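# Carry tube rack through self-closing doors to desk

## Task

Move the tube rack from the counter, through the self-closing doors, onto the desk, using either robot or both. Success needs the rack standing upright on the desk with each tube seated all the way down in a hole, and both doors closed at the end. The rack or any tube touching the floor means failure. Finish with the grippers open and the robots backed away. A robot falling or left leaning means failure.

## Robot and tools

Robots: two identical Hello Robot Stretch 4 units, named r1 and r2. Each has an omni-wheel base, a lift carriage on a mast, an arm that telescopes forward, a wrist with yaw, pitch and roll, and a two-finger gripper made of bendable steel strips. Height is about 1.6 m. The base rim lies within 0.23 m of the base origin. Cameras: r1_head_camera, r1_head_left_camera, r1_head_right_camera, r1_wrist_camera and the same four for r2.

Frames: the base frame sits on the floor under the centre of the base, with x forward, y left and z up. hand_pose is a point between the open fingertips, expressed in this frame; the printed value can be off. The odometry frame is the base frame as it stood at scene start. Each robot reports only in its own frames, so you judge where the robots are relative to each other from images, lidar_m and wrist_depth_mm.

execute_actions(actions, cameras): actions is a list with zero or one action. An action is an object keyed by "r1" and/or "r2". Under each robot you may give:
- base: exactly one of translate_m (metres, straight drive, forward positive, -2 to 2), strafe_m (metres sideways, left positive, -2 to 2) or rotate_rad (radians, counter-clockwise from above positive, -3.2 to 3.2). These are offsets from where the base last reported itself, not positions.
- joints: absolute targets by name. lift_m 0 to 1.2; arm_m 0 to 0.55 (extension); wrist_yaw_rad -1.134 to 4.276 (0 points forward, positive turns left, 3.14 is folded back, above 3.4 the arm may block it); wrist_pitch_rad -1.117 to 4.259 (0 level, 1.57 points down); wrist_roll_rad -1.117 to 4.259 (positive turns clockwise seen from behind); gripper_m -0.038 to 0.141 (fingertip gap in metres; negative squeezes the tips together).
- pace: "slow", "default", "fast" or "max". Base speeds are 0.1/0.3/0.4/0.6 m/s and 1/2/3/4 rad/s, capped lower when the lift is above 0.2 m.
- contact_limits: {"arm_m": 0 to 0.75}, sets how hard an arm move may push before halting; 0.5 if omitted.
- end_of_arm: "enable_torque", sent on its own, re-enables wrist or gripper motors that shut off.
Everything in one action starts together. An action lasts at most 15 s. A joint target outside its range is clipped and reported; any other bad value or unknown key rejects the whole call. Robots or joints left out of an action may keep pushing toward earlier targets. An empty list just returns state and images. cameras picks which images come back; the pictures line lists their order.

wait(seconds 0 to 10) lets time pass without new commands. zoom_image(camera, region [x0,y0,x1,y1] pixels, max 504x504) enlarges part of the latest image. read_manual gives licence texts only. finished_scene(scene) ends a scene for good; call it only once the goal holds steadily. If a result reports a stop, the rest of that reply's calls are skipped.

Results: base_status and joint_status report how each motion ended. done means reached, or the wheels turned the full amount even while slipping. off_target means it stopped short and may still be pushing. contact_stop_at_<key> means it hit something; that part goes limp (a lift may sink, wheels may roll). limit_stop_at_<name> means a built-in limit stopped it. limit_stop_at_tilt means lean above 6 degrees; lift, arm and wheels go limp until the lean is less. limit_stop_at_own_body means self-collision risk; moving away is still allowed. torque_fault means a wrist or gripper motor went limp; send enable_torque. on_its_own describes what the robot is doing without a command; its "held at" values are targets, not positions. lidar_m is 12 distances for 30-degree sectors: the 1st points straight ahead, then counter-clockwise (4th left, 7th behind, 10th right). "-" means nothing seen, or something closer than 0.25 m. It misses clear objects and thin legs. wrist_depth_mm is a 7x7 grid of depths in mm, 100 to 2000, read from the top left. base_odometry counts wheel turns only. If turned_by_wheels and turned_by_imu differ by more than about 0.1 rad, there was slip or a collision. base_tilt is in degrees, positive forward and right, with a fixed bias up to 1.5. motor_effort is percent of maximum, with the peak in brackets; readings carry noise and offsets.

Gripping: command a gap smaller than the object to squeeze; squeezing also pulls the object inward a little. Neither the reported gap nor done proves a hold; look for a jump in gripper effort. Fingertips pressed onto a surface can stick, so lift to free them. To unfold at start, send lift_m 0.4 with wrist_yaw_rad 0 in a single action.

Cautions: robots pressing hard on each other fails and ends the run, and a base already touching another robot presses hard if driven any further. The two robots cover slightly different distances for the same command (up to about 3 cm per metre), which strains a shared load and can tip a robot. Turning or driving with more than 1 kg held and arm_m above 0.2 risks tipping, worse at fast paces. Steady pushing or pulling, especially with the gripper high, also risks tipping. A level gripper holding over about 2 kg faults. Avoid drops, slams and hard hits. Loose objects may get an occasional brief nudge. Shorter total robot motion time is better.

Each tool is called as name(argument=value, ...), one argument or row to a line, values as JSON.

## Session

execute_actions(
  actions=[],
)

Scene clock: 0.00 s.
r1.base_odometry: x=+0.000 y=+0.000 heading=+0.000 (m, m, rad; r1's odometry frame)
r1.turned_by_wheels: +0.000 (rad since the last result)
r1.turned_by_imu: +0.000 (rad since the last result)
r1.base_tilt: forward=+0.1 right=+0.2 (deg)
r1.lidar_m: 2.43 3.40 2.04 1.10 0.83 0.82 0.87 0.79 0.75 0.82 1.14 2.29
r1.base_status: not commanded
r1.joint_positions: lift_m=+0.194 arm_m=-0.003 wrist_yaw_rad=+3.055 wrist_pitch_rad=+0.006 wrist_roll_rad=+0.000 gripper_m=+0.057
r1.joint_status: not commanded
r1.motor_effort: lift_m=+20 arm_m=+0 wrist_yaw_rad=+1 wrist_pitch_rad=-6 wrist_roll_rad=+1 gripper_m=-3 wheel_0=+0 wheel_1=-1 wheel_2=+0 (%)
r1.hand_pose: x=-0.1115 y=+0.1121 z=+0.3708 quat_wxyz=(+0.043, -0.003, +0.000, +0.999) (m; r1's base frame)
r1.wrist_depth_mm: 135 137 1138 976 878 778 741 / - 138 1118 991 878 778 723 / 108 137 1060 976 891 788 732 / 120 140 1060 960 866 788 723 / 820 1060 1138 960 878 798 732 / 866 1060 208 991 193 788 723 / 854 917 991 143 866 759 732
r2.base_odometry: x=+0.000 y=+0.000 heading=+0.000 (m, m, rad; r2's odometry frame)
r2.turned_by_wheels: +0.000 (rad since the last result)
r2.turned_by_imu: +0.000 (rad since the last result)
r2.base_tilt: forward=-0.2 right=+0.2 (deg)
r2.lidar_m: 0.89 1.02 1.64 2.03 2.68 2.22 2.20 1.30 1.06 1.05 1.12 0.90
r2.base_status: not commanded
r2.joint_positions: lift_m=+0.199 arm_m=+0.001 wrist_yaw_rad=+3.152 wrist_pitch_rad=-0.010 wrist_roll_rad=+0.010 gripper_m=+0.057
r2.joint_status: not commanded
r2.motor_effort: lift_m=+17 arm_m=-1 wrist_yaw_rad=+1 wrist_pitch_rad=-5 wrist_roll_rad=+0 gripper_m=-3 wheel_0=+0 wheel_1=+0 wheel_2=+0 (%)
r2.hand_pose: x=-0.1174 y=+0.0843 z=+0.3805 quat_wxyz=(-0.005, +0.005, +0.005, +1.000) (m; r2's base frame)
r2.wrist_depth_mm: - 133 141 - - - - / - 110 141 - - - - / - 118 143 - - - - / 146 144 293 - - - - / 227 1661 - - - - - / 227 1160 220 1255 198 1281 1281 / 227 809 891 106 946 854 917
pictures: r1_head_camera, r1_head_left_camera, r1_head_right_camera, r1_wrist_camera, r2_head_camera, r2_head_left_camera, r2_head_right_camera, r2_wrist_camera
Images, in order (width x height): r1_head_camera 420x560, r1_head_left_camera 420x672, r1_head_right_camera 420x672, r1_wrist_camera 616x392, r2_head_camera 420x560, r2_head_left_camera 420x672, r2_head_right_camera 420x672, r2_wrist_camera 616x392.

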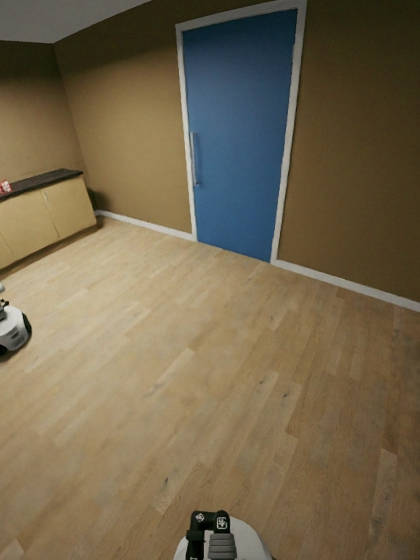

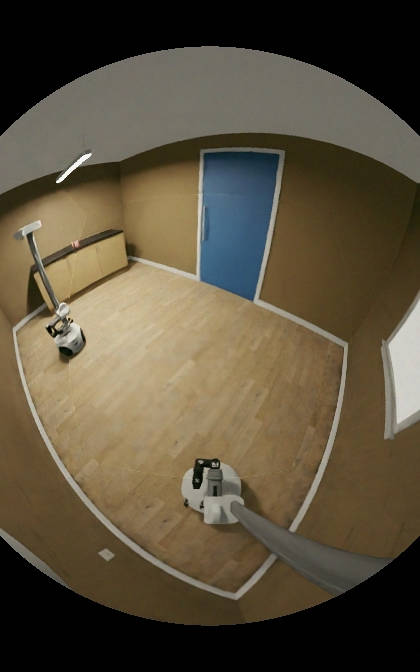

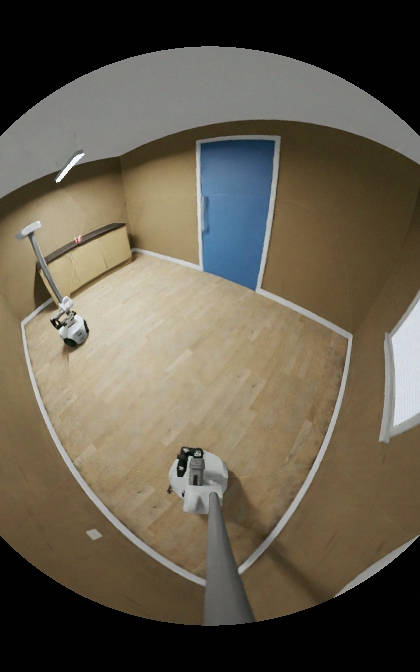

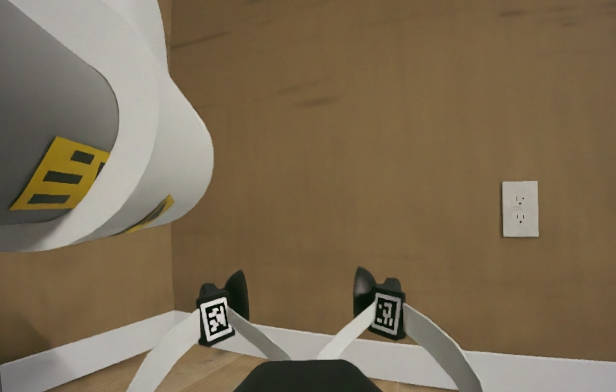

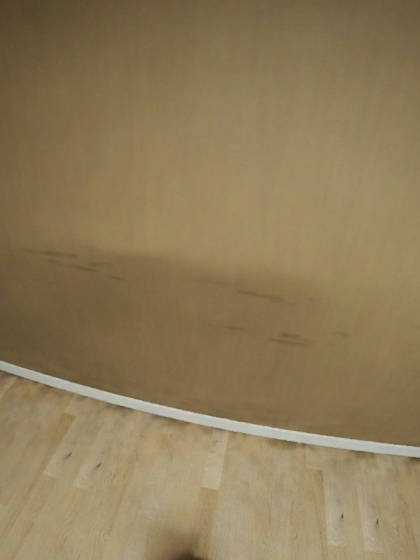

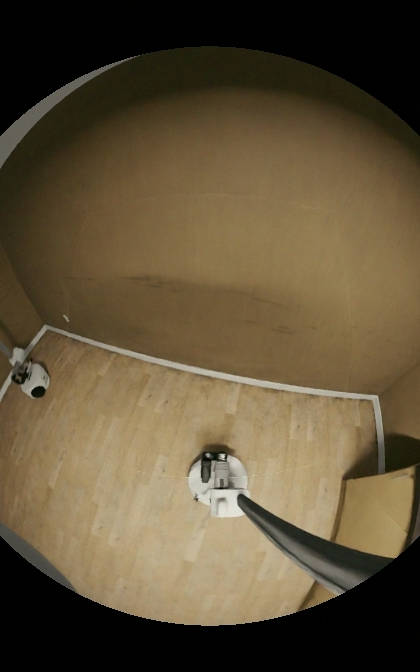

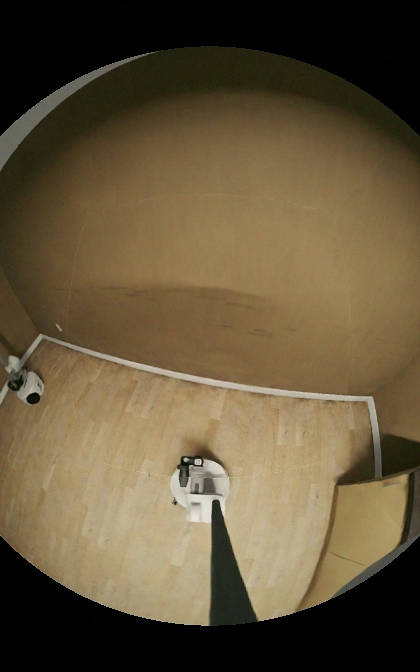

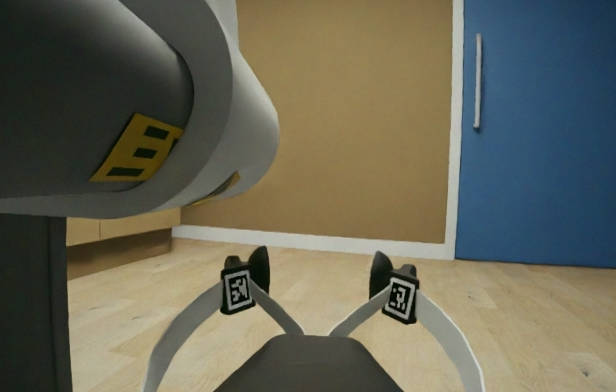

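execute_actions(
  actions=[
    {"r1":{"base":{"rotate_rad":-0.576},"joints":{"lift_m":0.8,"wrist_yaw_rad":0,"gripper_m":0.1}},"r2":{"base":{"rotate_rad":-1.8},"joints":{"lift_m":0.95,"wrist_yaw_rad":0,"wrist_pitch_rad":0.4,"gripper_m":0.12}}},
  ],
  cameras=["r1_head_camera","r2_head_camera","r2_wrist_camera"],
)

Scene clock: 5.50 s.
r1.base_odometry: x=+0.000 y=+0.000 heading=-0.576 (m, m, rad; r1's odometry frame)
r1.turned_by_wheels: -0.576 (rad since the last result)
r1.turned_by_imu: -0.586 (rad since the last result)
r1.base_tilt: forward=+0.0 right=+0.2 (deg)
r1.lidar_m: 2.30 2.38 3.29 2.04 1.17 0.87 0.81 0.86 0.82 0.77 0.80 1.08
r1.base_status: done
r1.joint_positions: lift_m=+0.800 arm_m=-0.003 wrist_yaw_rad=+0.000 wrist_pitch_rad=+0.006 wrist_roll_rad=+0.000 gripper_m=+0.100
r1.joint_status: all done
r1.motor_effort: lift_m=+26(26) arm_m=+0(0) wrist_yaw_rad=+0(4) wrist_pitch_rad=-6(7) wrist_roll_rad=+1(0) gripper_m=+1(4) wheel_0=+0(6) wheel_1=-1(10) wheel_2=-1(6) (%)
r1.hand_pose: x=+0.4569 y=-0.0874 z=+0.9760 quat_wxyz=(+1.000, +0.000, +0.003, +0.000) (m; r1's base frame)
r1.wrist_depth_mm: - - - - - 1336 960 / - - - - - 1397 960 / - - - - - 1397 1008 / - - - - - 1464 1008 / - - - - - 1464 1008 / - - 224 - 197 1336 1008 / - - - 144 - 1255 1008
r2.base_odometry: x=+0.000 y=+0.000 heading=-1.800 (m, m, rad; r2's odometry frame)
r2.turned_by_wheels: -1.800 (rad since the last result)
r2.turned_by_imu: -1.814 (rad since the last result)
r2.base_tilt: forward=-0.2 right=+0.2 (deg)
r2.lidar_m: 1.05 1.38 0.95 0.91 0.95 1.25 2.06 3.13 2.33 2.21 1.53 1.11
r2.base_status: done
r2.joint_positions: lift_m=+0.950 arm_m=+0.001 wrist_yaw_rad=+0.000 wrist_pitch_rad=+0.402 wrist_roll_rad=+0.010 gripper_m=+0.120
r2.joint_status: all done
r2.motor_effort: lift_m=+23(23) arm_m=+0(0) wrist_yaw_rad=-1(4) wrist_pitch_rad=-4(3) wrist_roll_rad=+0(0) gripper_m=+0(6) wheel_0=+1(4) wheel_1=+0(7) wheel_2=+0(5) (%)
r2.hand_pose: x=+0.4376 y=-0.0873 z=+1.0150 quat_wxyz=(+0.980, +0.005, +0.200, -0.001) (m; r2's base frame)
r2.wrist_depth_mm: 1308 1308 1308 1336 1308 1308 1308 / 1336 1397 1430 1366 1336 1366 1336 / 1430 1499 1499 878 878 891 866 / 1464 1618 1576 946 931 917 904 / 1430 1708 1661 991 991 976 991 / 1397 1537 1430 1060 1042 1060 1078 / 1308 1308 1366 106 1160 1182 1160
pictures: r1_head_camera, r2_head_camera, r2_wrist_camera
Images, in order (width x height): r1_head_camera 420x560, r2_head_camera 420x560, r2_wrist_camera 616x392.

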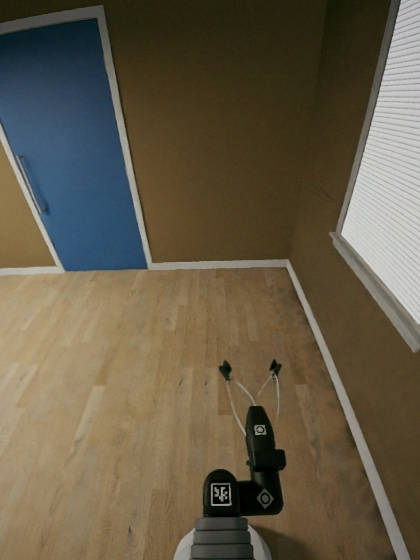

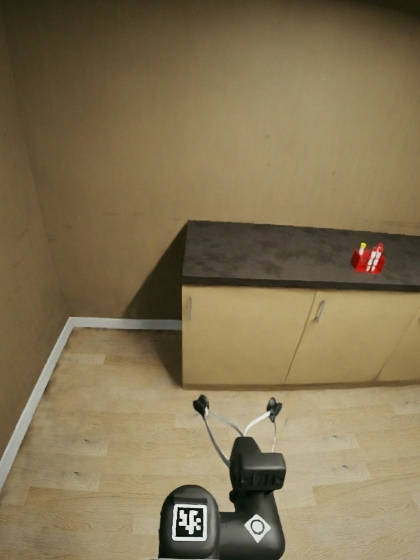

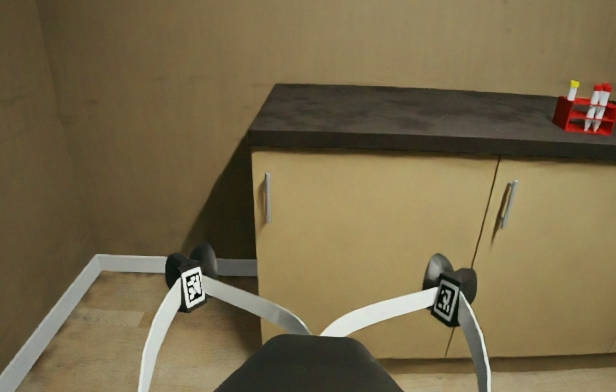

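execute_actions(
  actions=[
    {"r1":{"base":{"translate_m":1.3},"pace":"fast"},"r2":{"base":{"strafe_m":-0.68},"pace":"fast"}},
  ],
  cameras=[],
)

execute_actions(
  actions=[
    {"r1":{"base":{"strafe_m":1.5},"pace":"fast"},"r2":{"base":{"translate_m":0.3},"pace":"fast"}},
  ],
  cameras=["r1_head_camera","r1_wrist_camera","r2_head_camera","r2_wrist_camera"],
)

Scene clock: 10.77 s.
r1.base_odometry: x=+1.090 y=-0.708 heading=-0.576 (m, m, rad; r1's odometry frame)
r1.turned_by_wheels: +0.000 (rad since the last result)
r1.turned_by_imu: -0.006 (rad since the last result)
r1.base_tilt: forward=+0.0 right=+0.2 (deg)
r1.lidar_m: 1.00 1.03 1.43 2.10 2.10 2.21 2.11 1.12 0.77 0.74 0.79 1.04
r1.base_status: done
r1.joint_positions: lift_m=+0.800 arm_m=-0.003 wrist_yaw_rad=+0.000 wrist_pitch_rad=+0.006 wrist_roll_rad=+0.000 gripper_m=+0.100
r1.joint_status: not commanded
r1.motor_effort: lift_m=+25(26) arm_m=+0(0) wrist_yaw_rad=+0(1) wrist_pitch_rad=-6(6) wrist_roll_rad=+0(0) gripper_m=+0(1) wheel_0=-1(5) wheel_1=+0(5) wheel_2=+1(10) (%)
r1.hand_pose: x=+0.4569 y=-0.0874 z=+0.9761 quat_wxyz=(+1.000, +0.000, +0.003, +0.000) (m; r1's base frame)
r1.wrist_depth_mm: 768 768 788 788 788 788 798 / 768 778 778 788 788 788 788 / 768 759 778 768 788 788 788 / 759 768 788 778 768 788 788 / 768 768 768 778 778 788 798 / 768 768 224 768 198 788 798 / 759 768 778 144 778 778 798
r2.base_odometry: x=-0.662 y=+0.154 heading=-1.800 (m, m, rad; r2's odometry frame)
r2.turned_by_wheels: +0.000 (rad since the last result)
r2.turned_by_imu: -0.001 (rad since the last result)
r2.base_tilt: forward=-0.1 right=+0.2 (deg)
r2.lidar_m: 1.06 1.12 1.68 1.59 1.63 2.19 2.06 2.09 1.55 1.53 1.56 1.13
r2.base_status: done
r2.joint_positions: lift_m=+0.950 arm_m=+0.001 wrist_yaw_rad=+0.000 wrist_pitch_rad=+0.402 wrist_roll_rad=+0.010 gripper_m=+0.120
r2.joint_status: not commanded
r2.motor_effort: lift_m=+21(22) arm_m=-1(0) wrist_yaw_rad=+1(1) wrist_pitch_rad=-4(3) wrist_roll_rad=+0(1) gripper_m=-2(2) wheel_0=-1(10) wheel_1=+0(10) wheel_2=+0(2) (%)
r2.hand_pose: x=+0.4375 y=-0.0874 z=+1.0151 quat_wxyz=(+0.980, +0.005, +0.200, -0.001) (m; r2's base frame)
r2.wrist_depth_mm: 1308 1336 1336 1336 1336 1308 1336 / 1366 1366 1336 1182 1366 1397 1366 / 917 904 891 891 891 878 878 / 960 960 960 946 946 931 931 / 1042 1025 1008 1008 1008 991 991 / 1397 1118 1078 1078 1060 1060 1098 / 1336 1255 1281 106 1182 1182 1182
pictures: none
No camera images: the call's "cameras" was empty. Leave "cameras" out to get every camera's image.

Scene clock: 15.80 s.
r1.base_odometry: x=+1.908 y=+0.550 heading=-0.576 (m, m, rad; r1's odometry frame)
r1.turned_by_wheels: +0.000 (rad since the last result)
r1.turned_by_imu: +0.001 (rad since the last result)
r1.base_tilt: forward=+0.0 right=+0.3 (deg)
r1.lidar_m: 0.97 1.04 1.46 1.47 0.94 2.21 2.11 2.20 2.36 2.24 1.44 1.04
r1.base_status: done
r1.joint_positions: lift_m=+0.800 arm_m=-0.003 wrist_yaw_rad=+0.000 wrist_pitch_rad=+0.006 wrist_roll_rad=+0.000 gripper_m=+0.100
r1.joint_status: not commanded
r1.motor_effort: lift_m=+25(25) arm_m=+0(0) wrist_yaw_rad=+0(0) wrist_pitch_rad=-7(6) wrist_roll_rad=-1(0) gripper_m=-1(1) wheel_0=+0(10) wheel_1=-1(9) wheel_2=-1(1) (%)
r1.hand_pose: x=+0.4569 y=-0.0874 z=+0.9761 quat_wxyz=(+1.000, +0.000, +0.003, +0.000) (m; r1's base frame)
r1.wrist_depth_mm: 759 768 778 768 798 778 788 / 778 768 768 788 788 788 809 / 768 759 778 778 788 798 788 / 759 778 778 778 778 798 798 / 768 778 788 778 788 798 788 / 759 750 223 778 198 788 788 / 759 750 778 144 778 788 788
r2.base_odometry: x=-0.730 y=-0.138 heading=-1.800 (m, m, rad; r2's odometry frame)
r2.turned_by_wheels: +0.000 (rad since the last result)
r2.turned_by_imu: -0.002 (rad since the last result)
r2.base_tilt: forward=-0.1 right=+0.2 (deg)
r2.lidar_m: 0.77 0.78 1.69 1.61 1.66 2.20 3.38 0.93 1.61 1.52 1.13 0.82
r2.base_status: done
r2.joint_positions: lift_m=+0.950 arm_m=+0.001 wrist_yaw_rad=+0.000 wrist_pitch_rad=+0.402 wrist_roll_rad=+0.010 gripper_m=+0.120
r2.joint_status: not commanded
r2.motor_effort: lift_m=+21(21) arm_m=-1(0) wrist_yaw_rad=+1(0) wrist_pitch_rad=-4(4) wrist_roll_rad=+0(1) gripper_m=-2(1) wheel_0=+0(7) wheel_1=+1(6) wheel_2=+1(12) (%)
r2.hand_pose: x=+0.4375 y=-0.0874 z=+1.0151 quat_wxyz=(+0.980, +0.005, +0.200, -0.001) (m; r2's base frame)
r2.wrist_depth_mm: 1060 1060 1078 1060 1060 1060 1078 / 1118 1138 1118 1118 1118 1160 1118 / 768 778 778 668 788 809 842 / 609 609 615 597 597 603 609 / 683 668 661 661 654 647 647 / 741 732 707 699 691 691 715 / 809 798 788 106 768 778 778
pictures: r1_head_camera, r1_wrist_camera, r2_head_camera, r2_wrist_camera
Images, in order (width x height): r1_head_camera 420x560, r1_wrist_camera 616x392, r2_head_camera 420x560, r2_wrist_camera 616x392.

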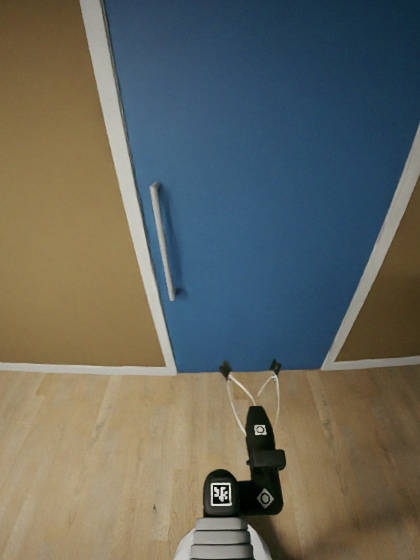

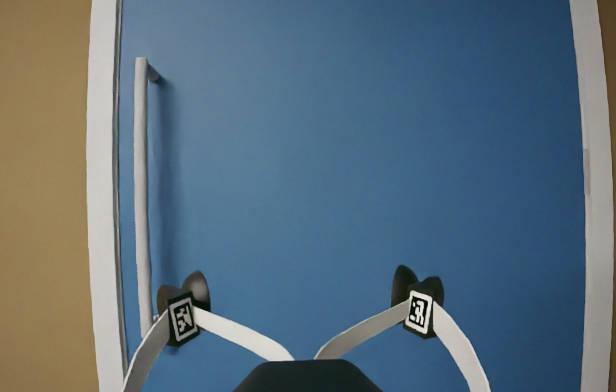

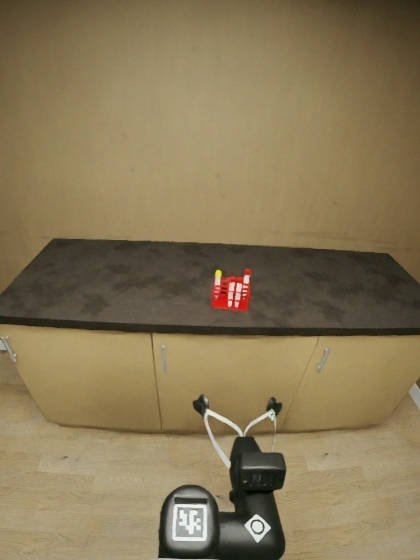

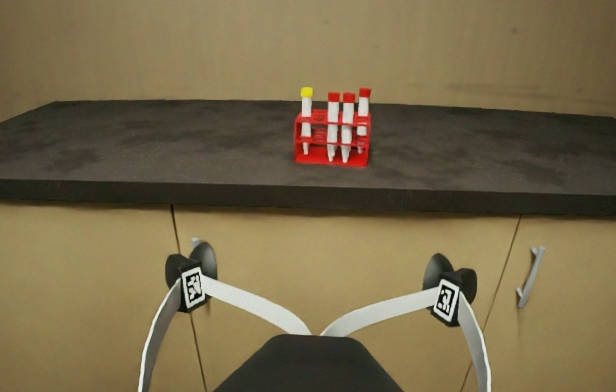

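zoom_image(
  camera="r2_wrist_camera",
  region=[270, 70, 400, 180],
)

zoom_image(
  camera="r2_head_camera",
  region=[190, 255, 270, 325],
)

Region (270, 70, 400, 180) of r2_wrist_camera's 616x392 image, scaled by 3.877; it fills the top 426 rows of this view, and the rest is white.

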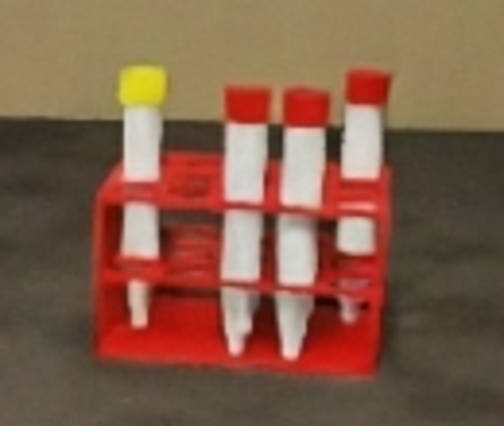

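Region (190, 255, 270, 325) of r2_head_camera's 420x560 image, scaled by 6.300, with more detail than that image has; it fills the top 441 rows of this view, and the rest is white.

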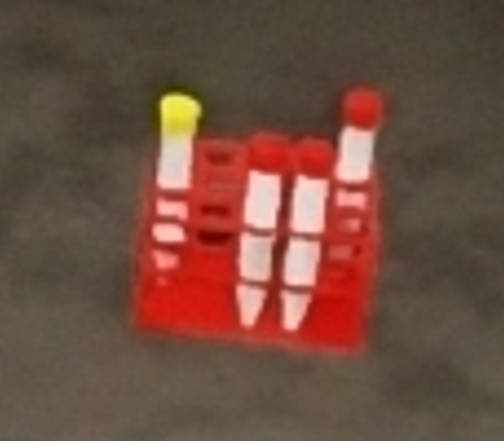

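execute_actions(
  actions=[
    {"r1":{"base":{"strafe_m":0.29},"joints":{"lift_m":0.85}},"r2":{"base":{"strafe_m":-0.04},"joints":{"lift_m":0.8,"wrist_pitch_rad":0,"arm_m":0.15,"gripper_m":0.141}}},
  ],
  cameras=["r1_wrist_camera","r2_head_camera","r2_wrist_camera"],
)

Scene clock: 19.33 s.
r1.base_odometry: x=+2.066 y=+0.793 heading=-0.576 (m, m, rad; r1's odometry frame)
r1.turned_by_wheels: +0.000 (rad since the last result)
r1.turned_by_imu: -0.001 (rad since the last result)
r1.base_tilt: forward=+0.0 right=+0.2 (deg)
r1.lidar_m: 0.91 1.04 1.42 1.31 0.66 0.79 2.13 2.20 2.68 2.55 1.42 1.05
r1.base_status: done
r1.joint_positions: lift_m=+0.850 arm_m=-0.003 wrist_yaw_rad=+0.000 wrist_pitch_rad=+0.006 wrist_roll_rad=+0.000 gripper_m=+0.100
r1.joint_status: all done
r1.motor_effort: lift_m=+25(27) arm_m=+0(0) wrist_yaw_rad=+0(1) wrist_pitch_rad=-6(7) wrist_roll_rad=+0(0) gripper_m=-1(2) wheel_0=+0(9) wheel_1=-2(5) wheel_2=-1(1) (%)
r1.hand_pose: x=+0.4569 y=-0.0874 z=+1.0261 quat_wxyz=(+1.000, +0.000, +0.003, +0.000) (m; r1's base frame)
r1.wrist_depth_mm: 778 778 778 788 788 788 798 / 768 778 768 778 788 788 798 / 768 768 778 788 788 788 798 / 768 778 788 778 788 788 788 / 768 768 778 798 768 788 788 / 768 768 223 778 198 788 798 / 768 759 768 144 778 778 798
r2.base_odometry: x=-0.769 y=-0.129 heading=-1.800 (m, m, rad; r2's odometry frame)
r2.turned_by_wheels: +0.000 (rad since the last result)
r2.turned_by_imu: -0.001 (rad since the last result)
r2.base_tilt: forward=-0.1 right=+0.2 (deg)
r2.lidar_m: 0.76 0.81 1.07 1.64 1.72 2.27 3.36 0.66 0.75 1.49 1.11 0.81
r2.base_status: done
r2.joint_positions: lift_m=+0.800 arm_m=+0.149 wrist_yaw_rad=+0.000 wrist_pitch_rad=+0.002 wrist_roll_rad=+0.010 gripper_m=+0.141
r2.joint_status: all done
r2.motor_effort: lift_m=+13(20) arm_m=+4(5) wrist_yaw_rad=+0(1) wrist_pitch_rad=-6(12) wrist_roll_rad=+0(0) gripper_m=+1(3) wheel_0=+0(5) wheel_1=-1(9) wheel_2=+0(2) (%)
r2.hand_pose: x=+0.6086 y=-0.0874 z=+0.9779 quat_wxyz=(+1.000, +0.005, +0.001, +0.000) (m; r2's base frame)
r2.wrist_depth_mm: 1008 1008 1025 1008 1008 1042 1025 / 1025 1025 1025 1025 1025 1042 1042 / 1042 1042 1042 1042 1042 1042 1060 / 1042 1042 1042 544 1060 1060 1060 / 504 535 521 508 615 634 647 / 436 410 413 410 407 218 407 / 442 439 436 106 433 433 436
pictures: r1_wrist_camera, r2_head_camera, r2_wrist_camera
Images, in order (width x height): r1_wrist_camera 616x392, r2_head_camera 420x560, r2_wrist_camera 616x392.

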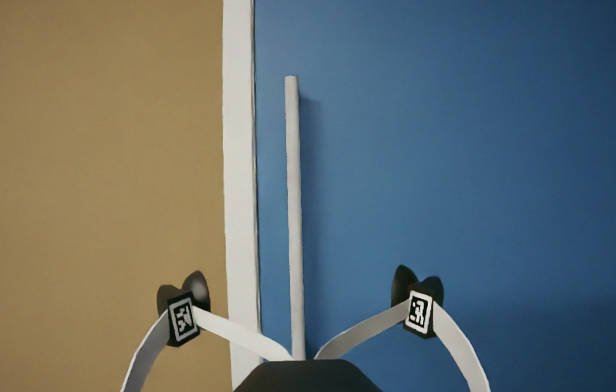

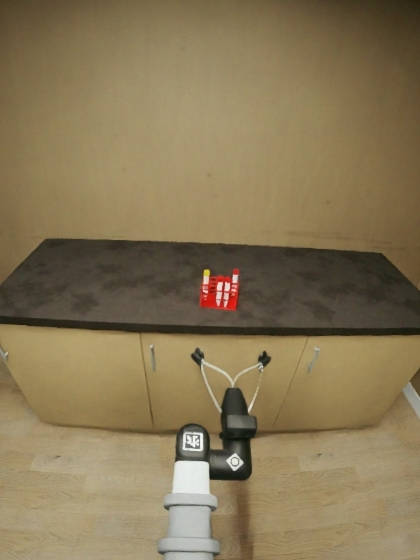

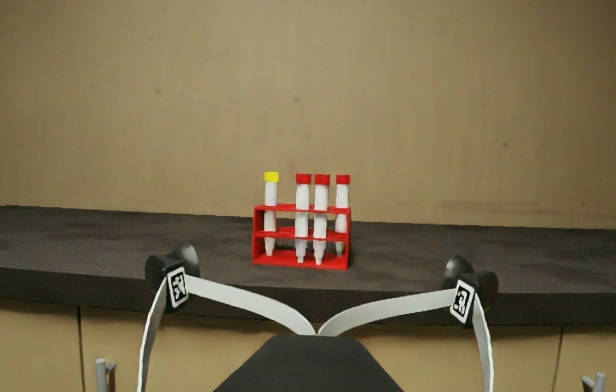

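zoom_image(
  camera="r2_wrist_camera",
  region=[230, 160, 370, 280],
)

Region (230, 160, 370, 280) of r2_wrist_camera's 616x392 image, scaled by 3.600; it fills the top 432 rows of this view, and the rest is white.

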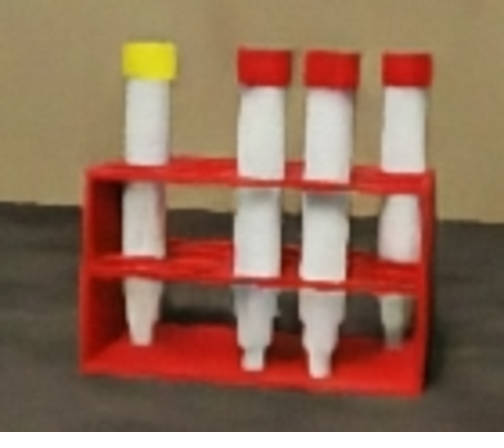

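execute_actions(
  actions=[
    {"r1":{"base":{"translate_m":0.15},"joints":{"arm_m":0.27}},"r2":{"base":{"translate_m":0.24},"joints":{"lift_m":0.785}}},
  ],
  cameras=["r1_wrist_camera","r2_head_camera","r2_wrist_camera"],
)

Scene clock: 23.47 s.
r1.base_odometry: x=+2.191 y=+0.711 heading=-0.576 (m, m, rad; r1's odometry frame)
r1.turned_by_wheels: +0.000 (rad since the last result)
r1.turned_by_imu: -0.001 (rad since the last result)
r1.base_tilt: forward=-0.1 right=+0.3 (deg)
r1.lidar_m: 0.80 0.91 1.22 1.50 0.93 2.38 2.28 2.36 2.65 2.55 1.22 0.89
r1.base_status: done
r1.joint_positions: lift_m=+0.850 arm_m=+0.269 wrist_yaw_rad=+0.000 wrist_pitch_rad=+0.006 wrist_roll_rad=+0.000 gripper_m=+0.100
r1.joint_status: all done
r1.motor_effort: lift_m=+25(26) arm_m=+7(7) wrist_yaw_rad=-1(0) wrist_pitch_rad=-6(6) wrist_roll_rad=+0(1) gripper_m=-1(0) wheel_0=+1(5) wheel_1=+1(7) wheel_2=+2(10) (%)
r1.hand_pose: x=+0.7281 y=-0.0874 z=+1.0261 quat_wxyz=(+1.000, +0.000, +0.003, +0.000) (m; r1's base frame)
r1.wrist_depth_mm: 355 355 359 362 362 366 370 / 355 353 362 362 366 366 368 / 357 357 359 362 364 366 368 / 353 357 357 362 362 364 366 / 353 355 359 359 359 362 366 / 353 353 224 359 198 364 364 / 351 342 351 144 359 364 366
r2.base_odometry: x=-0.824 y=-0.362 heading=-1.800 (m, m, rad; r2's odometry frame)
r2.turned_by_wheels: +0.000 (rad since the last result)
r2.turned_by_imu: -0.001 (rad since the last result)
r2.base_tilt: forward=-0.1 right=+0.2 (deg)
r2.lidar_m: 0.51 0.53 0.75 1.65 1.71 2.29 3.63 0.94 1.29 1.46 0.78 0.55
r2.base_status: done
r2.joint_positions: lift_m=+0.785 arm_m=+0.149 wrist_yaw_rad=+0.000 wrist_pitch_rad=+0.002 wrist_roll_rad=+0.010 gripper_m=+0.141
r2.joint_status: all done
r2.motor_effort: lift_m=+13(12) arm_m=+4(4) wrist_yaw_rad=+2(1) wrist_pitch_rad=-7(5) wrist_roll_rad=+0(0) gripper_m=+0(0) wheel_0=+0(8) wheel_1=-1(5) wheel_2=+0(7) (%)
r2.hand_pose: x=+0.6087 y=-0.0874 z=+0.9629 quat_wxyz=(+1.000, +0.005, +0.001, +0.000) (m; r2's base frame)
r2.wrist_depth_mm: 788 788 778 788 788 798 798 / 788 788 798 798 788 798 809 / 798 798 798 798 809 809 809 / 809 809 809 259 820 820 820 / 442 469 286 264 473 559 569 / 271 263 256 265 265 218 312 / 204 202 220 106 230 216 -
pictures: r1_wrist_camera, r2_head_camera, r2_wrist_camera
Images, in order (width x height): r1_wrist_camera 616x392, r2_head_camera 420x560, r2_wrist_camera 616x392.

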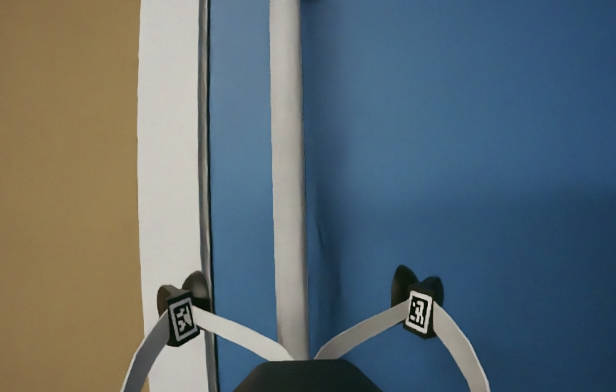

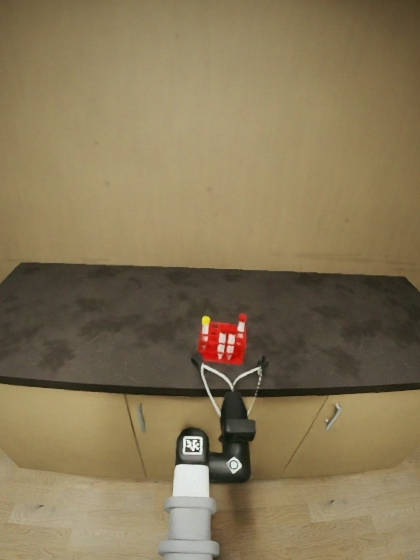

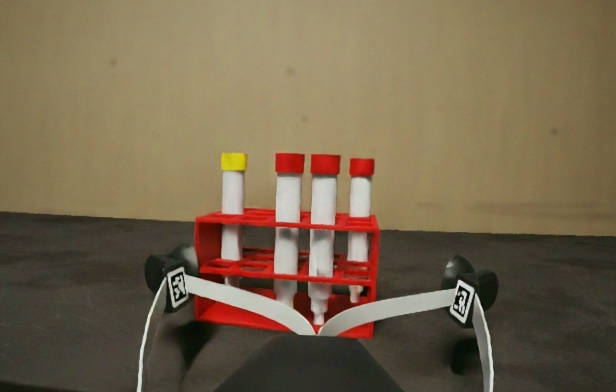

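execute_actions(
  actions=[
    {"r1":{"joints":{"arm_m":0.35},"contact_limits":{"arm_m":0.2}},"r2":{"base":{"strafe_m":0.04},"joints":{"lift_m":0.778,"wrist_yaw_rad":-0.07}}},
  ],
  cameras=["r1_wrist_camera","r2_wrist_camera"],
)

Scene clock: 25.30 s.
r1.base_odometry: x=+2.191 y=+0.711 heading=-0.576 (m, m, rad; r1's odometry frame)
r1.turned_by_wheels: +0.000 (rad since the last result)
r1.turned_by_imu: -0.001 (rad since the last result)
r1.base_tilt: forward=-0.1 right=+0.3 (deg)
r1.lidar_m: 0.80 0.90 1.24 1.51 0.96 2.39 2.27 2.37 2.67 2.53 1.23 0.88
r1.base_status: not commanded
r1.joint_positions: lift_m=+0.850 arm_m=+0.349 wrist_yaw_rad=+0.000 wrist_pitch_rad=+0.006 wrist_roll_rad=+0.000 gripper_m=+0.100
r1.joint_status: all done
r1.motor_effort: lift_m=+26(25) arm_m=+7(7) wrist_yaw_rad=+0(0) wrist_pitch_rad=-7(6) wrist_roll_rad=+1(0) gripper_m=-2(2) wheel_0=+1(1) wheel_1=+1(1) wheel_2=+2(2) (%)
r1.contact_limits: arm_m 0.2
r1.hand_pose: x=+0.8082 y=-0.0874 z=+1.0261 quat_wxyz=(+1.000, +0.000, +0.003, +0.000) (m; r1's base frame)
r1.wrist_depth_mm: 276 264 281 282 282 286 285 / 276 264 279 279 283 285 286 / 276 264 279 281 282 285 286 / 276 263 281 216 281 285 285 / 274 264 278 213 282 283 283 / 274 264 222 211 197 283 285 / 274 263 278 144 281 285 285
r2.base_odometry: x=-0.785 y=-0.372 heading=-1.800 (m, m, rad; r2's odometry frame)
r2.turned_by_wheels: +0.000 (rad since the last result)
r2.turned_by_imu: -0.001 (rad since the last result)
r2.base_tilt: forward=-0.1 right=+0.2 (deg)
r2.lidar_m: 0.52 0.53 0.75 1.60 1.65 2.23 3.63 0.96 1.06 1.51 0.77 0.59
r2.base_status: done
r2.joint_positions: lift_m=+0.778 arm_m=+0.149 wrist_yaw_rad=-0.070 wrist_pitch_rad=+0.002 wrist_roll_rad=+0.010 gripper_m=+0.141
r2.joint_status: all done
r2.motor_effort: lift_m=+13(13) arm_m=+4(4) wrist_yaw_rad=-2(5) wrist_pitch_rad=-5(5) wrist_roll_rad=+0(0) gripper_m=+1(1) wheel_0=+0(11) wheel_1=-1(7) wheel_2=+0(3) (%)
r2.hand_pose: x=+0.6019 y=-0.1073 z=+0.9559 quat_wxyz=(+0.999, +0.005, +0.001, -0.035) (m; r2's base frame)
r2.wrist_depth_mm: 750 768 778 798 809 842 842 / 759 778 798 809 820 842 842 / 768 778 798 809 820 831 866 / 768 788 798 296 831 842 866 / 415 439 298 273 389 521 535 / 253 245 241 270 250 219 296 / 191 190 206 106 216 203 -
pictures: r1_wrist_camera, r2_wrist_camera
Images, in order (width x height): r1_wrist_camera 616x392, r2_wrist_camera 616x392.

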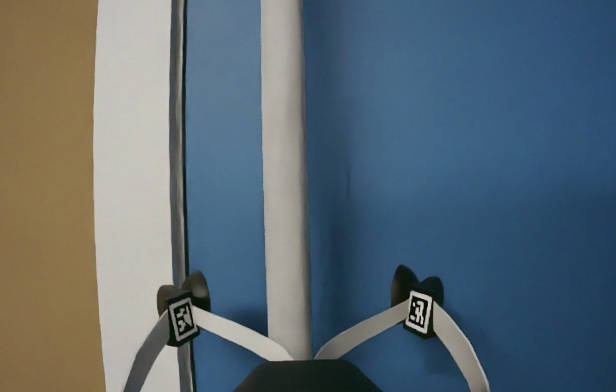

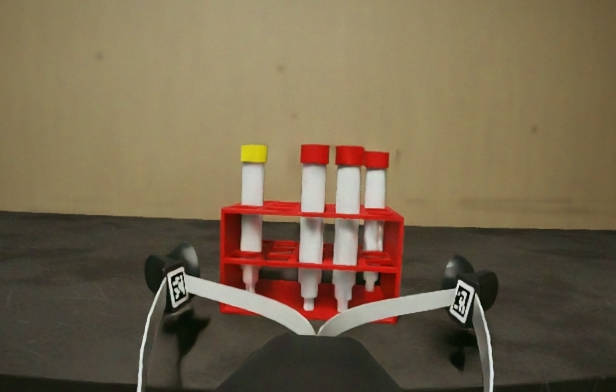

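execute_actions(
  actions=[
    {"r1":{"joints":{"arm_m":0.365,"gripper_m":-0.02},"contact_limits":{"arm_m":0.2}},"r2":{"joints":{"arm_m":0.225},"pace":"slow"}},
  ],
  cameras=["r1_wrist_camera","r2_wrist_camera","r2_head_camera"],
)

Scene clock: 27.70 s.
r1.base_odometry: x=+2.191 y=+0.711 heading=-0.576 (m, m, rad; r1's odometry frame)
r1.turned_by_wheels: +0.000 (rad since the last result)
r1.turned_by_imu: +0.000 (rad since the last result)
r1.base_tilt: forward=+0.1 right=+0.3 (deg)
r1.lidar_m: 0.77 0.87 1.23 1.49 0.96 2.36 2.26 2.36 2.67 2.54 1.19 0.87
r1.base_status: not commanded
r1.joint_positions: lift_m=+0.850 arm_m=+0.364 wrist_yaw_rad=+0.004 wrist_pitch_rad=+0.006 wrist_roll_rad=+0.000 gripper_m=-0.020
r1.joint_status: all done
r1.motor_effort: lift_m=+25(25) arm_m=+4(7) wrist_yaw_rad=-13(21) wrist_pitch_rad=-7(6) wrist_roll_rad=+0(0) gripper_m=-16(15) wheel_0=+3(3) wheel_1=+2(2) wheel_2=+4(5) (%)
r1.contact_limits: arm_m 0.2
r1.hand_pose: x=+0.8240 y=-0.0862 z=+1.0261 quat_wxyz=(+1.000, +0.000, +0.003, +0.002) (m; r1's base frame)
r1.wrist_depth_mm: 262 249 254 186 258 259 - / 263 249 253 185 258 258 260 / 262 248 253 185 258 258 259 / 259 248 254 185 256 258 258 / 260 249 253 187 256 257 258 / 258 248 195 186 185 256 258 / 259 152 253 181 256 257 -
r2.base_odometry: x=-0.785 y=-0.372 heading=-1.800 (m, m, rad; r2's odometry frame)
r2.turned_by_wheels: +0.000 (rad since the last result)
r2.turned_by_imu: +0.000 (rad since the last result)
r2.base_tilt: forward=-0.1 right=+0.1 (deg)
r2.lidar_m: 0.53 0.54 0.75 1.61 1.67 2.21 3.62 0.97 1.07 1.50 0.77 0.57
r2.base_status: not commanded
r2.joint_positions: lift_m=+0.778 arm_m=+0.224 wrist_yaw_rad=-0.070 wrist_pitch_rad=+0.002 wrist_roll_rad=+0.010 gripper_m=+0.141
r2.joint_status: all done
r2.motor_effort: lift_m=+13(13) arm_m=+5(5) wrist_yaw_rad=+1(1) wrist_pitch_rad=-5(6) wrist_roll_rad=+0(0) gripper_m=-2(1) wheel_0=+0(0) wheel_1=+0(0) wheel_2=+0(0) (%)
r2.hand_pose: x=+0.6768 y=-0.1073 z=+0.9559 quat_wxyz=(+0.999, +0.005, +0.001, -0.035) (m; r2's base frame)
r2.wrist_depth_mm: 683 699 707 732 741 750 768 / 691 707 715 732 750 759 778 / 707 707 723 732 750 768 788 / 707 723 723 222 253 778 778 / 413 439 231 234 200 521 535 / 252 245 233 198 196 218 293 / 190 189 202 106 205 202 -
pictures: r1_wrist_camera, r2_head_camera, r2_wrist_camera
Images, in order (width x height): r1_wrist_camera 616x392, r2_head_camera 420x560, r2_wrist_camera 616x392.

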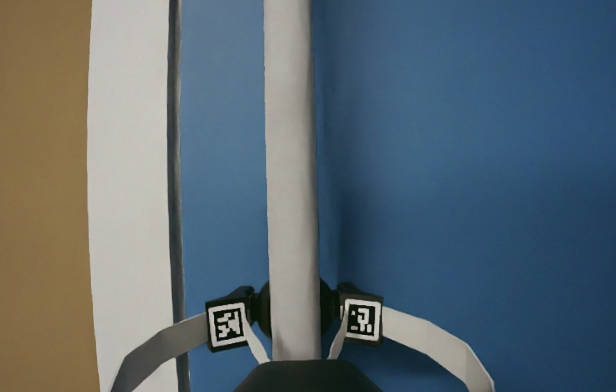

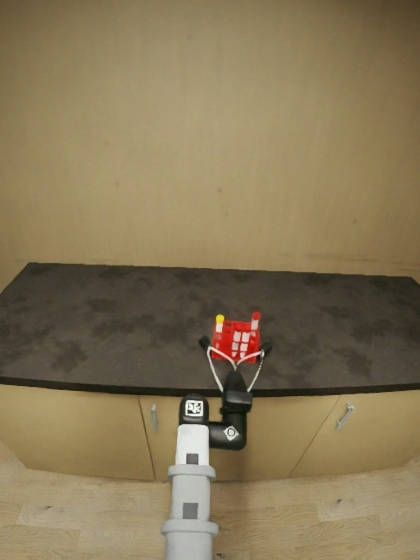

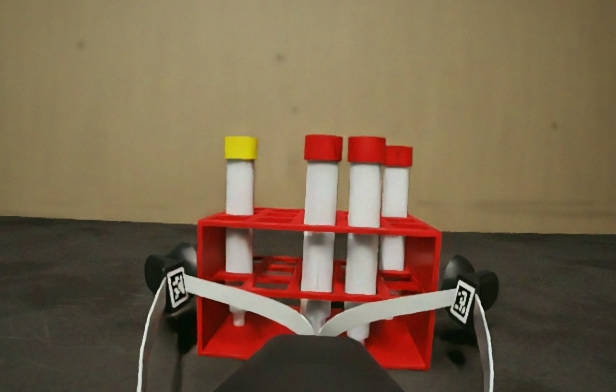

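execute_actions(
  actions=[
    {"r1":{"joints":{"arm_m":0.2},"pace":"slow"},"r2":{"joints":{"arm_m":0.232,"gripper_m":0.07}}},
  ],
  cameras=["r1_wrist_camera","r1_head_camera","r2_wrist_camera"],
)

Scene clock: 31.03 s.
r1.base_odometry: x=+2.191 y=+0.711 heading=-0.578 (m, m, rad; r1's odometry frame)
r1.turned_by_wheels: -0.002 (rad since the last result)
r1.turned_by_imu: -0.003 (rad since the last result)
r1.base_tilt: forward=+0.1 right=+0.4 (deg)
r1.lidar_m: 0.63 0.89 1.22 1.48 0.97 2.37 2.26 2.35 2.66 2.53 1.15 0.72
r1.base_status: not commanded
r1.joint_positions: lift_m=+0.850 arm_m=+0.202 wrist_yaw_rad=-0.012 wrist_pitch_rad=+0.007 wrist_roll_rad=+0.000 gripper_m=-0.020
r1.joint_status: all done
r1.on_its_own: wrist_yaw_rad is at rest, and its effort (+34) is outside its rest range (-13 to +13)
r1.motor_effort: lift_m=+26(26) arm_m=-9(11) wrist_yaw_rad=+34(34) wrist_pitch_rad=-8(8) wrist_roll_rad=+0(1) gripper_m=-15(18) wheel_0=-9(9) wheel_1=-3(3) wheel_2=-3(5) (%)
r1.hand_pose: x=+0.6599 y=-0.0908 z=+1.0259 quat_wxyz=(+1.000, +0.000, +0.003, -0.006) (m; r1's base frame)
r1.wrist_depth_mm: 415 418 238 179 267 285 301 / 415 415 236 180 267 285 300 / 415 418 236 181 266 282 298 / 415 415 236 182 264 282 297 / 415 415 236 181 264 281 298 / 415 415 230 180 182 283 296 / 415 418 231 174 262 273 297
r2.base_odometry: x=-0.785 y=-0.372 heading=-1.800 (m, m, rad; r2's odometry frame)
r2.turned_by_wheels: +0.000 (rad since the last result)
r2.turned_by_imu: +0.000 (rad since the last result)
r2.base_tilt: forward=-0.1 right=+0.2 (deg)
r2.lidar_m: 0.53 0.55 0.75 1.61 1.69 2.23 3.62 0.97 1.05 1.51 0.77 0.57
r2.base_status: not commanded
r2.joint_positions: lift_m=+0.778 arm_m=+0.231 wrist_yaw_rad=-0.070 wrist_pitch_rad=+0.002 wrist_roll_rad=+0.010 gripper_m=+0.071
r2.joint_status: all done
r2.motor_effort: lift_m=+13(13) arm_m=+4(5) wrist_yaw_rad=+2(2) wrist_pitch_rad=-5(5) wrist_roll_rad=+0(0) gripper_m=-27(28) wheel_0=+0(0) wheel_1=-1(1) wheel_2=+0(0) (%)
r2.hand_pose: x=+0.6838 y=-0.1074 z=+0.9559 quat_wxyz=(+0.999, +0.005, +0.001, -0.035) (m; r2's base frame)
r2.wrist_depth_mm: 683 691 699 715 732 750 759 / 683 691 707 723 732 750 768 / 691 699 715 723 741 759 778 / 699 715 715 231 236 768 788 / 413 433 216 190 199 517 530 / 251 222 193 208 189 180 293 / 190 190 189 106 186 201 -
pictures: r1_head_camera, r1_wrist_camera, r2_wrist_camera
Images, in order (width x height): r1_head_camera 420x560, r1_wrist_camera 616x392, r2_wrist_camera 616x392.

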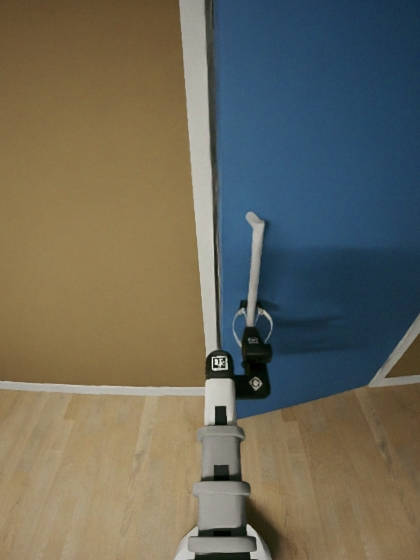

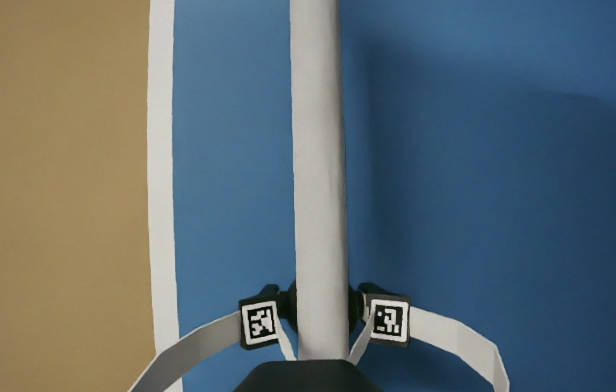

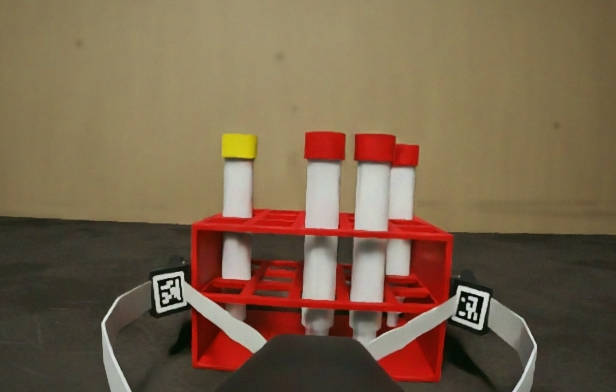

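execute_actions(
  actions=[
    {"r1":{"base":{"strafe_m":-0.177},"joints":{"arm_m":0.01,"wrist_yaw_rad":0.26},"pace":"slow"},"r2":{"joints":{"lift_m":0.81},"pace":"slow"}},
  ],
  cameras=["r1_wrist_camera","r1_head_camera","r2_wrist_camera"],
)

Scene clock: 34.90 s.
r1.base_odometry: x=+2.095 y=+0.563 heading=-0.576 (m, m, rad; r1's odometry frame)
r1.turned_by_wheels: +0.002 (rad since the last result)
r1.turned_by_imu: -0.079 (rad since the last result)
r1.base_tilt: forward=+0.1 right=+0.1 (deg)
r1.lidar_m: 0.40 0.86 1.15 1.66 1.10 2.45 2.26 2.32 2.58 2.40 1.36 0.61
r1.base_status: done
r1.joint_positions: lift_m=+0.850 arm_m=+0.011 wrist_yaw_rad=+0.278 wrist_pitch_rad=+0.007 wrist_roll_rad=+0.000 gripper_m=-0.020
r1.joint_status: all done
r1.on_its_own: wrist_yaw_rad is at rest, and its effort (-51) is outside its rest range (-13 to +13)
r1.motor_effort: lift_m=+25(25) arm_m=-7(13) wrist_yaw_rad=-51(94) wrist_pitch_rad=-8(10) wrist_roll_rad=+0(0) gripper_m=-11(18) wheel_0=+14(24) wheel_1=+2(21) wheel_2=+5(14) (%)
r1.hand_pose: x=+0.4833 y=-0.0050 z=+1.0259 quat_wxyz=(+0.990, -0.001, +0.003, +0.138) (m; r1's base frame)
r1.wrist_depth_mm: 707 225 170 246 259 276 291 / 699 224 170 244 259 276 289 / 707 225 171 244 257 273 289 / 699 224 229 246 258 273 289 / 707 224 226 243 257 273 287 / 699 224 172 196 257 273 287 / 699 219 171 164 252 271 287
r2.base_odometry: x=-0.785 y=-0.372 heading=-1.800 (m, m, rad; r2's odometry frame)
r2.turned_by_wheels: +0.000 (rad since the last result)
r2.turned_by_imu: -0.001 (rad since the last result)
r2.base_tilt: forward=-0.1 right=+0.2 (deg)
r2.lidar_m: 0.51 0.55 0.76 1.60 1.67 2.23 3.64 1.09 1.53 1.49 0.77 0.55
r2.base_status: not commanded
r2.joint_positions: lift_m=+0.810 arm_m=+0.231 wrist_yaw_rad=-0.070 wrist_pitch_rad=+0.003 wrist_roll_rad=+0.010 gripper_m=+0.071
r2.joint_status: all done
r2.motor_effort: lift_m=+23(23) arm_m=+4(4) wrist_yaw_rad=+0(0) wrist_pitch_rad=-7(8) wrist_roll_rad=+1(0) gripper_m=-26(29) wheel_0=+0(0) wheel_1=-1(0) wheel_2=+0(0) (%)
r2.hand_pose: x=+0.6838 y=-0.1074 z=+0.9869 quat_wxyz=(+0.999, +0.005, +0.001, -0.035) (m; r2's base frame)
r2.wrist_depth_mm: 676 691 707 715 732 741 759 / 683 699 707 723 732 750 768 / 683 699 715 723 750 759 778 / 699 715 732 233 237 768 788 / 535 564 216 190 198 668 683 / 325 287 193 195 189 180 375 / 246 245 202 106 186 262 -
pictures: r1_head_camera, r1_wrist_camera, r2_wrist_camera
Images, in order (width x height): r1_head_camera 420x560, r1_wrist_camera 616x392, r2_wrist_camera 616x392.

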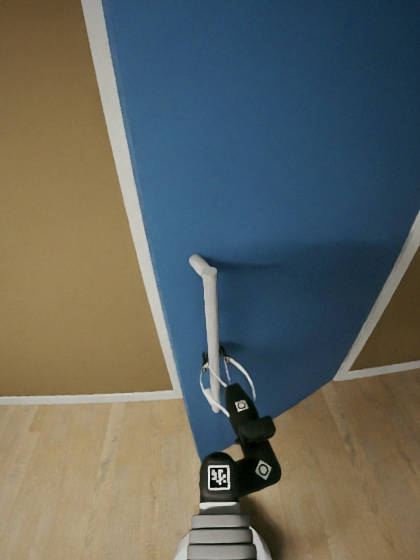

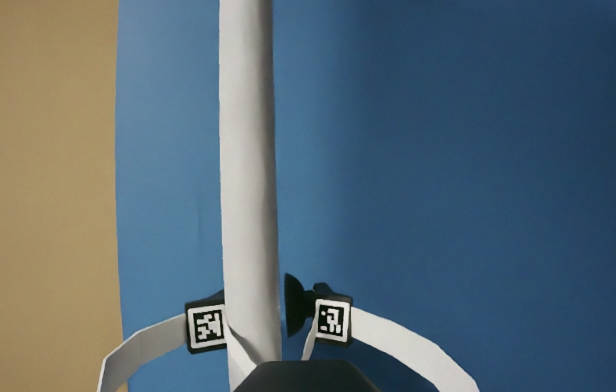

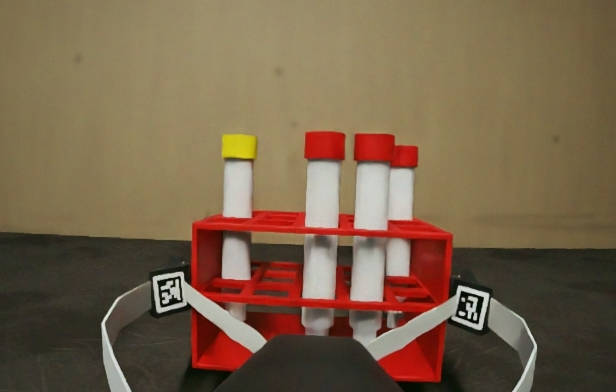

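execute_actions(
  actions=[
    {"r1":{"base":{"translate_m":-0.1},"pace":"slow"},"r2":{"joints":{"arm_m":0.0,"wrist_yaw_rad":0},"pace":"slow"}},
  ],
  cameras=["r1_wrist_camera","r1_head_camera","r2_wrist_camera"],
)

Scene clock: 38.97 s.
r1.base_odometry: x=+2.011 y=+0.617 heading=-0.577 (m, m, rad; r1's odometry frame)
r1.turned_by_wheels: -0.001 (rad since the last result)
r1.turned_by_imu: -0.003 (rad since the last result)
r1.base_tilt: forward=+0.4 right=+0.2 (deg)
r1.lidar_m: 0.40 0.97 1.26 1.64 1.03 2.35 2.18 2.21 2.57 2.39 1.49 0.61
r1.base_status: done
r1.joint_positions: lift_m=+0.850 arm_m=+0.011 wrist_yaw_rad=+0.246 wrist_pitch_rad=+0.007 wrist_roll_rad=-0.001 gripper_m=-0.020
r1.joint_status: not commanded
r1.on_its_own: wrist_yaw_rad is at rest, and its effort (+40) is outside its rest range (-13 to +13)
r1.motor_effort: lift_m=+25(25) arm_m=-5(5) wrist_yaw_rad=+40(55) wrist_pitch_rad=-8(9) wrist_roll_rad=+0(0) gripper_m=-14(16) wheel_0=-13(14) wheel_1=-6(5) wheel_2=+1(12) (%)
r1.hand_pose: x=+0.4830 y=-0.0145 z=+1.0259 quat_wxyz=(+0.992, -0.001, +0.003, +0.123) (m; r1's base frame)
r1.wrist_depth_mm: 778 750 221 176 270 301 336 / 788 759 220 232 267 303 334 / 768 750 221 233 266 298 330 / 778 759 221 231 266 298 330 / 778 759 219 230 265 298 329 / 788 750 213 182 178 298 329 / 778 759 172 166 260 282 330
r2.base_odometry: x=-0.785 y=-0.372 heading=-1.800 (m, m, rad; r2's odometry frame)
r2.turned_by_wheels: +0.000 (rad since the last result)
r2.turned_by_imu: -0.001 (rad since the last result)
r2.base_tilt: forward=-0.2 right=+0.2 (deg)
r2.lidar_m: 0.43 0.52 0.76 1.61 1.67 2.21 3.63 1.04 1.51 1.51 0.77 0.41
r2.base_status: not commanded
r2.joint_positions: lift_m=+0.810 arm_m=+0.002 wrist_yaw_rad=+0.000 wrist_pitch_rad=+0.003 wrist_roll_rad=+0.010 gripper_m=+0.071
r2.joint_status: all done
joint sent to its limit — the command would take r2.arm_m past its lower limit, so that joint was sent only as far as its limit.
r2.motor_effort: lift_m=+23(23) arm_m=-4(3) wrist_yaw_rad=+2(4) wrist_pitch_rad=-8(7) wrist_roll_rad=+0(0) gripper_m=-28(27) wheel_0=+0(0) wheel_1=-1(0) wheel_2=+0(0) (%)
r2.hand_pose: x=+0.4612 y=-0.0874 z=+0.9869 quat_wxyz=(+1.000, +0.005, +0.002, +0.000) (m; r2's base frame)
r2.wrist_depth_mm: 931 917 931 931 917 931 946 / 931 931 931 946 931 960 946 / 931 946 946 946 946 960 946 / 931 946 946 233 238 960 960 / 539 569 217 190 198 676 691 / 330 319 193 195 190 180 382 / 322 320 202 106 186 317 -
pictures: r1_head_camera, r1_wrist_camera, r2_wrist_camera
Images, in order (width x height): r1_head_camera 420x560, r1_wrist_camera 616x392, r2_wrist_camera 616x392.

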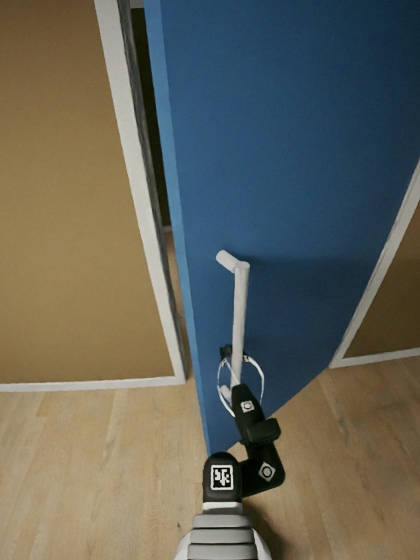

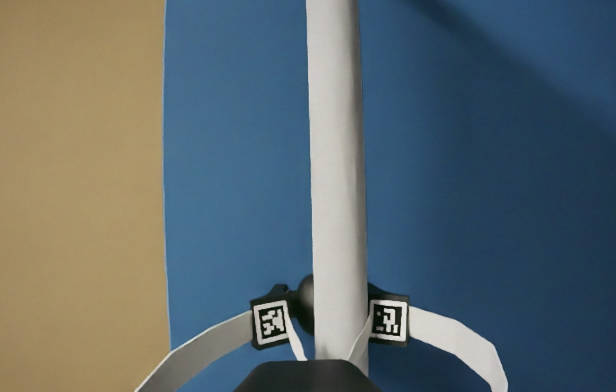

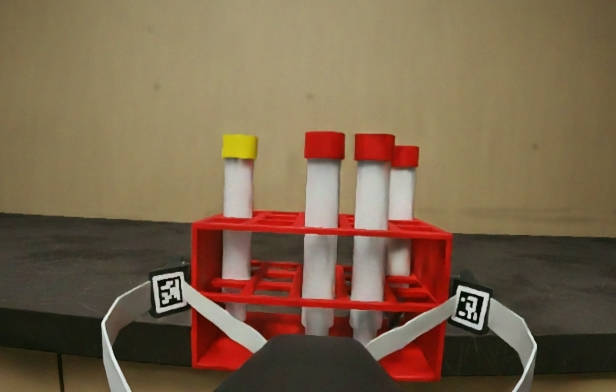

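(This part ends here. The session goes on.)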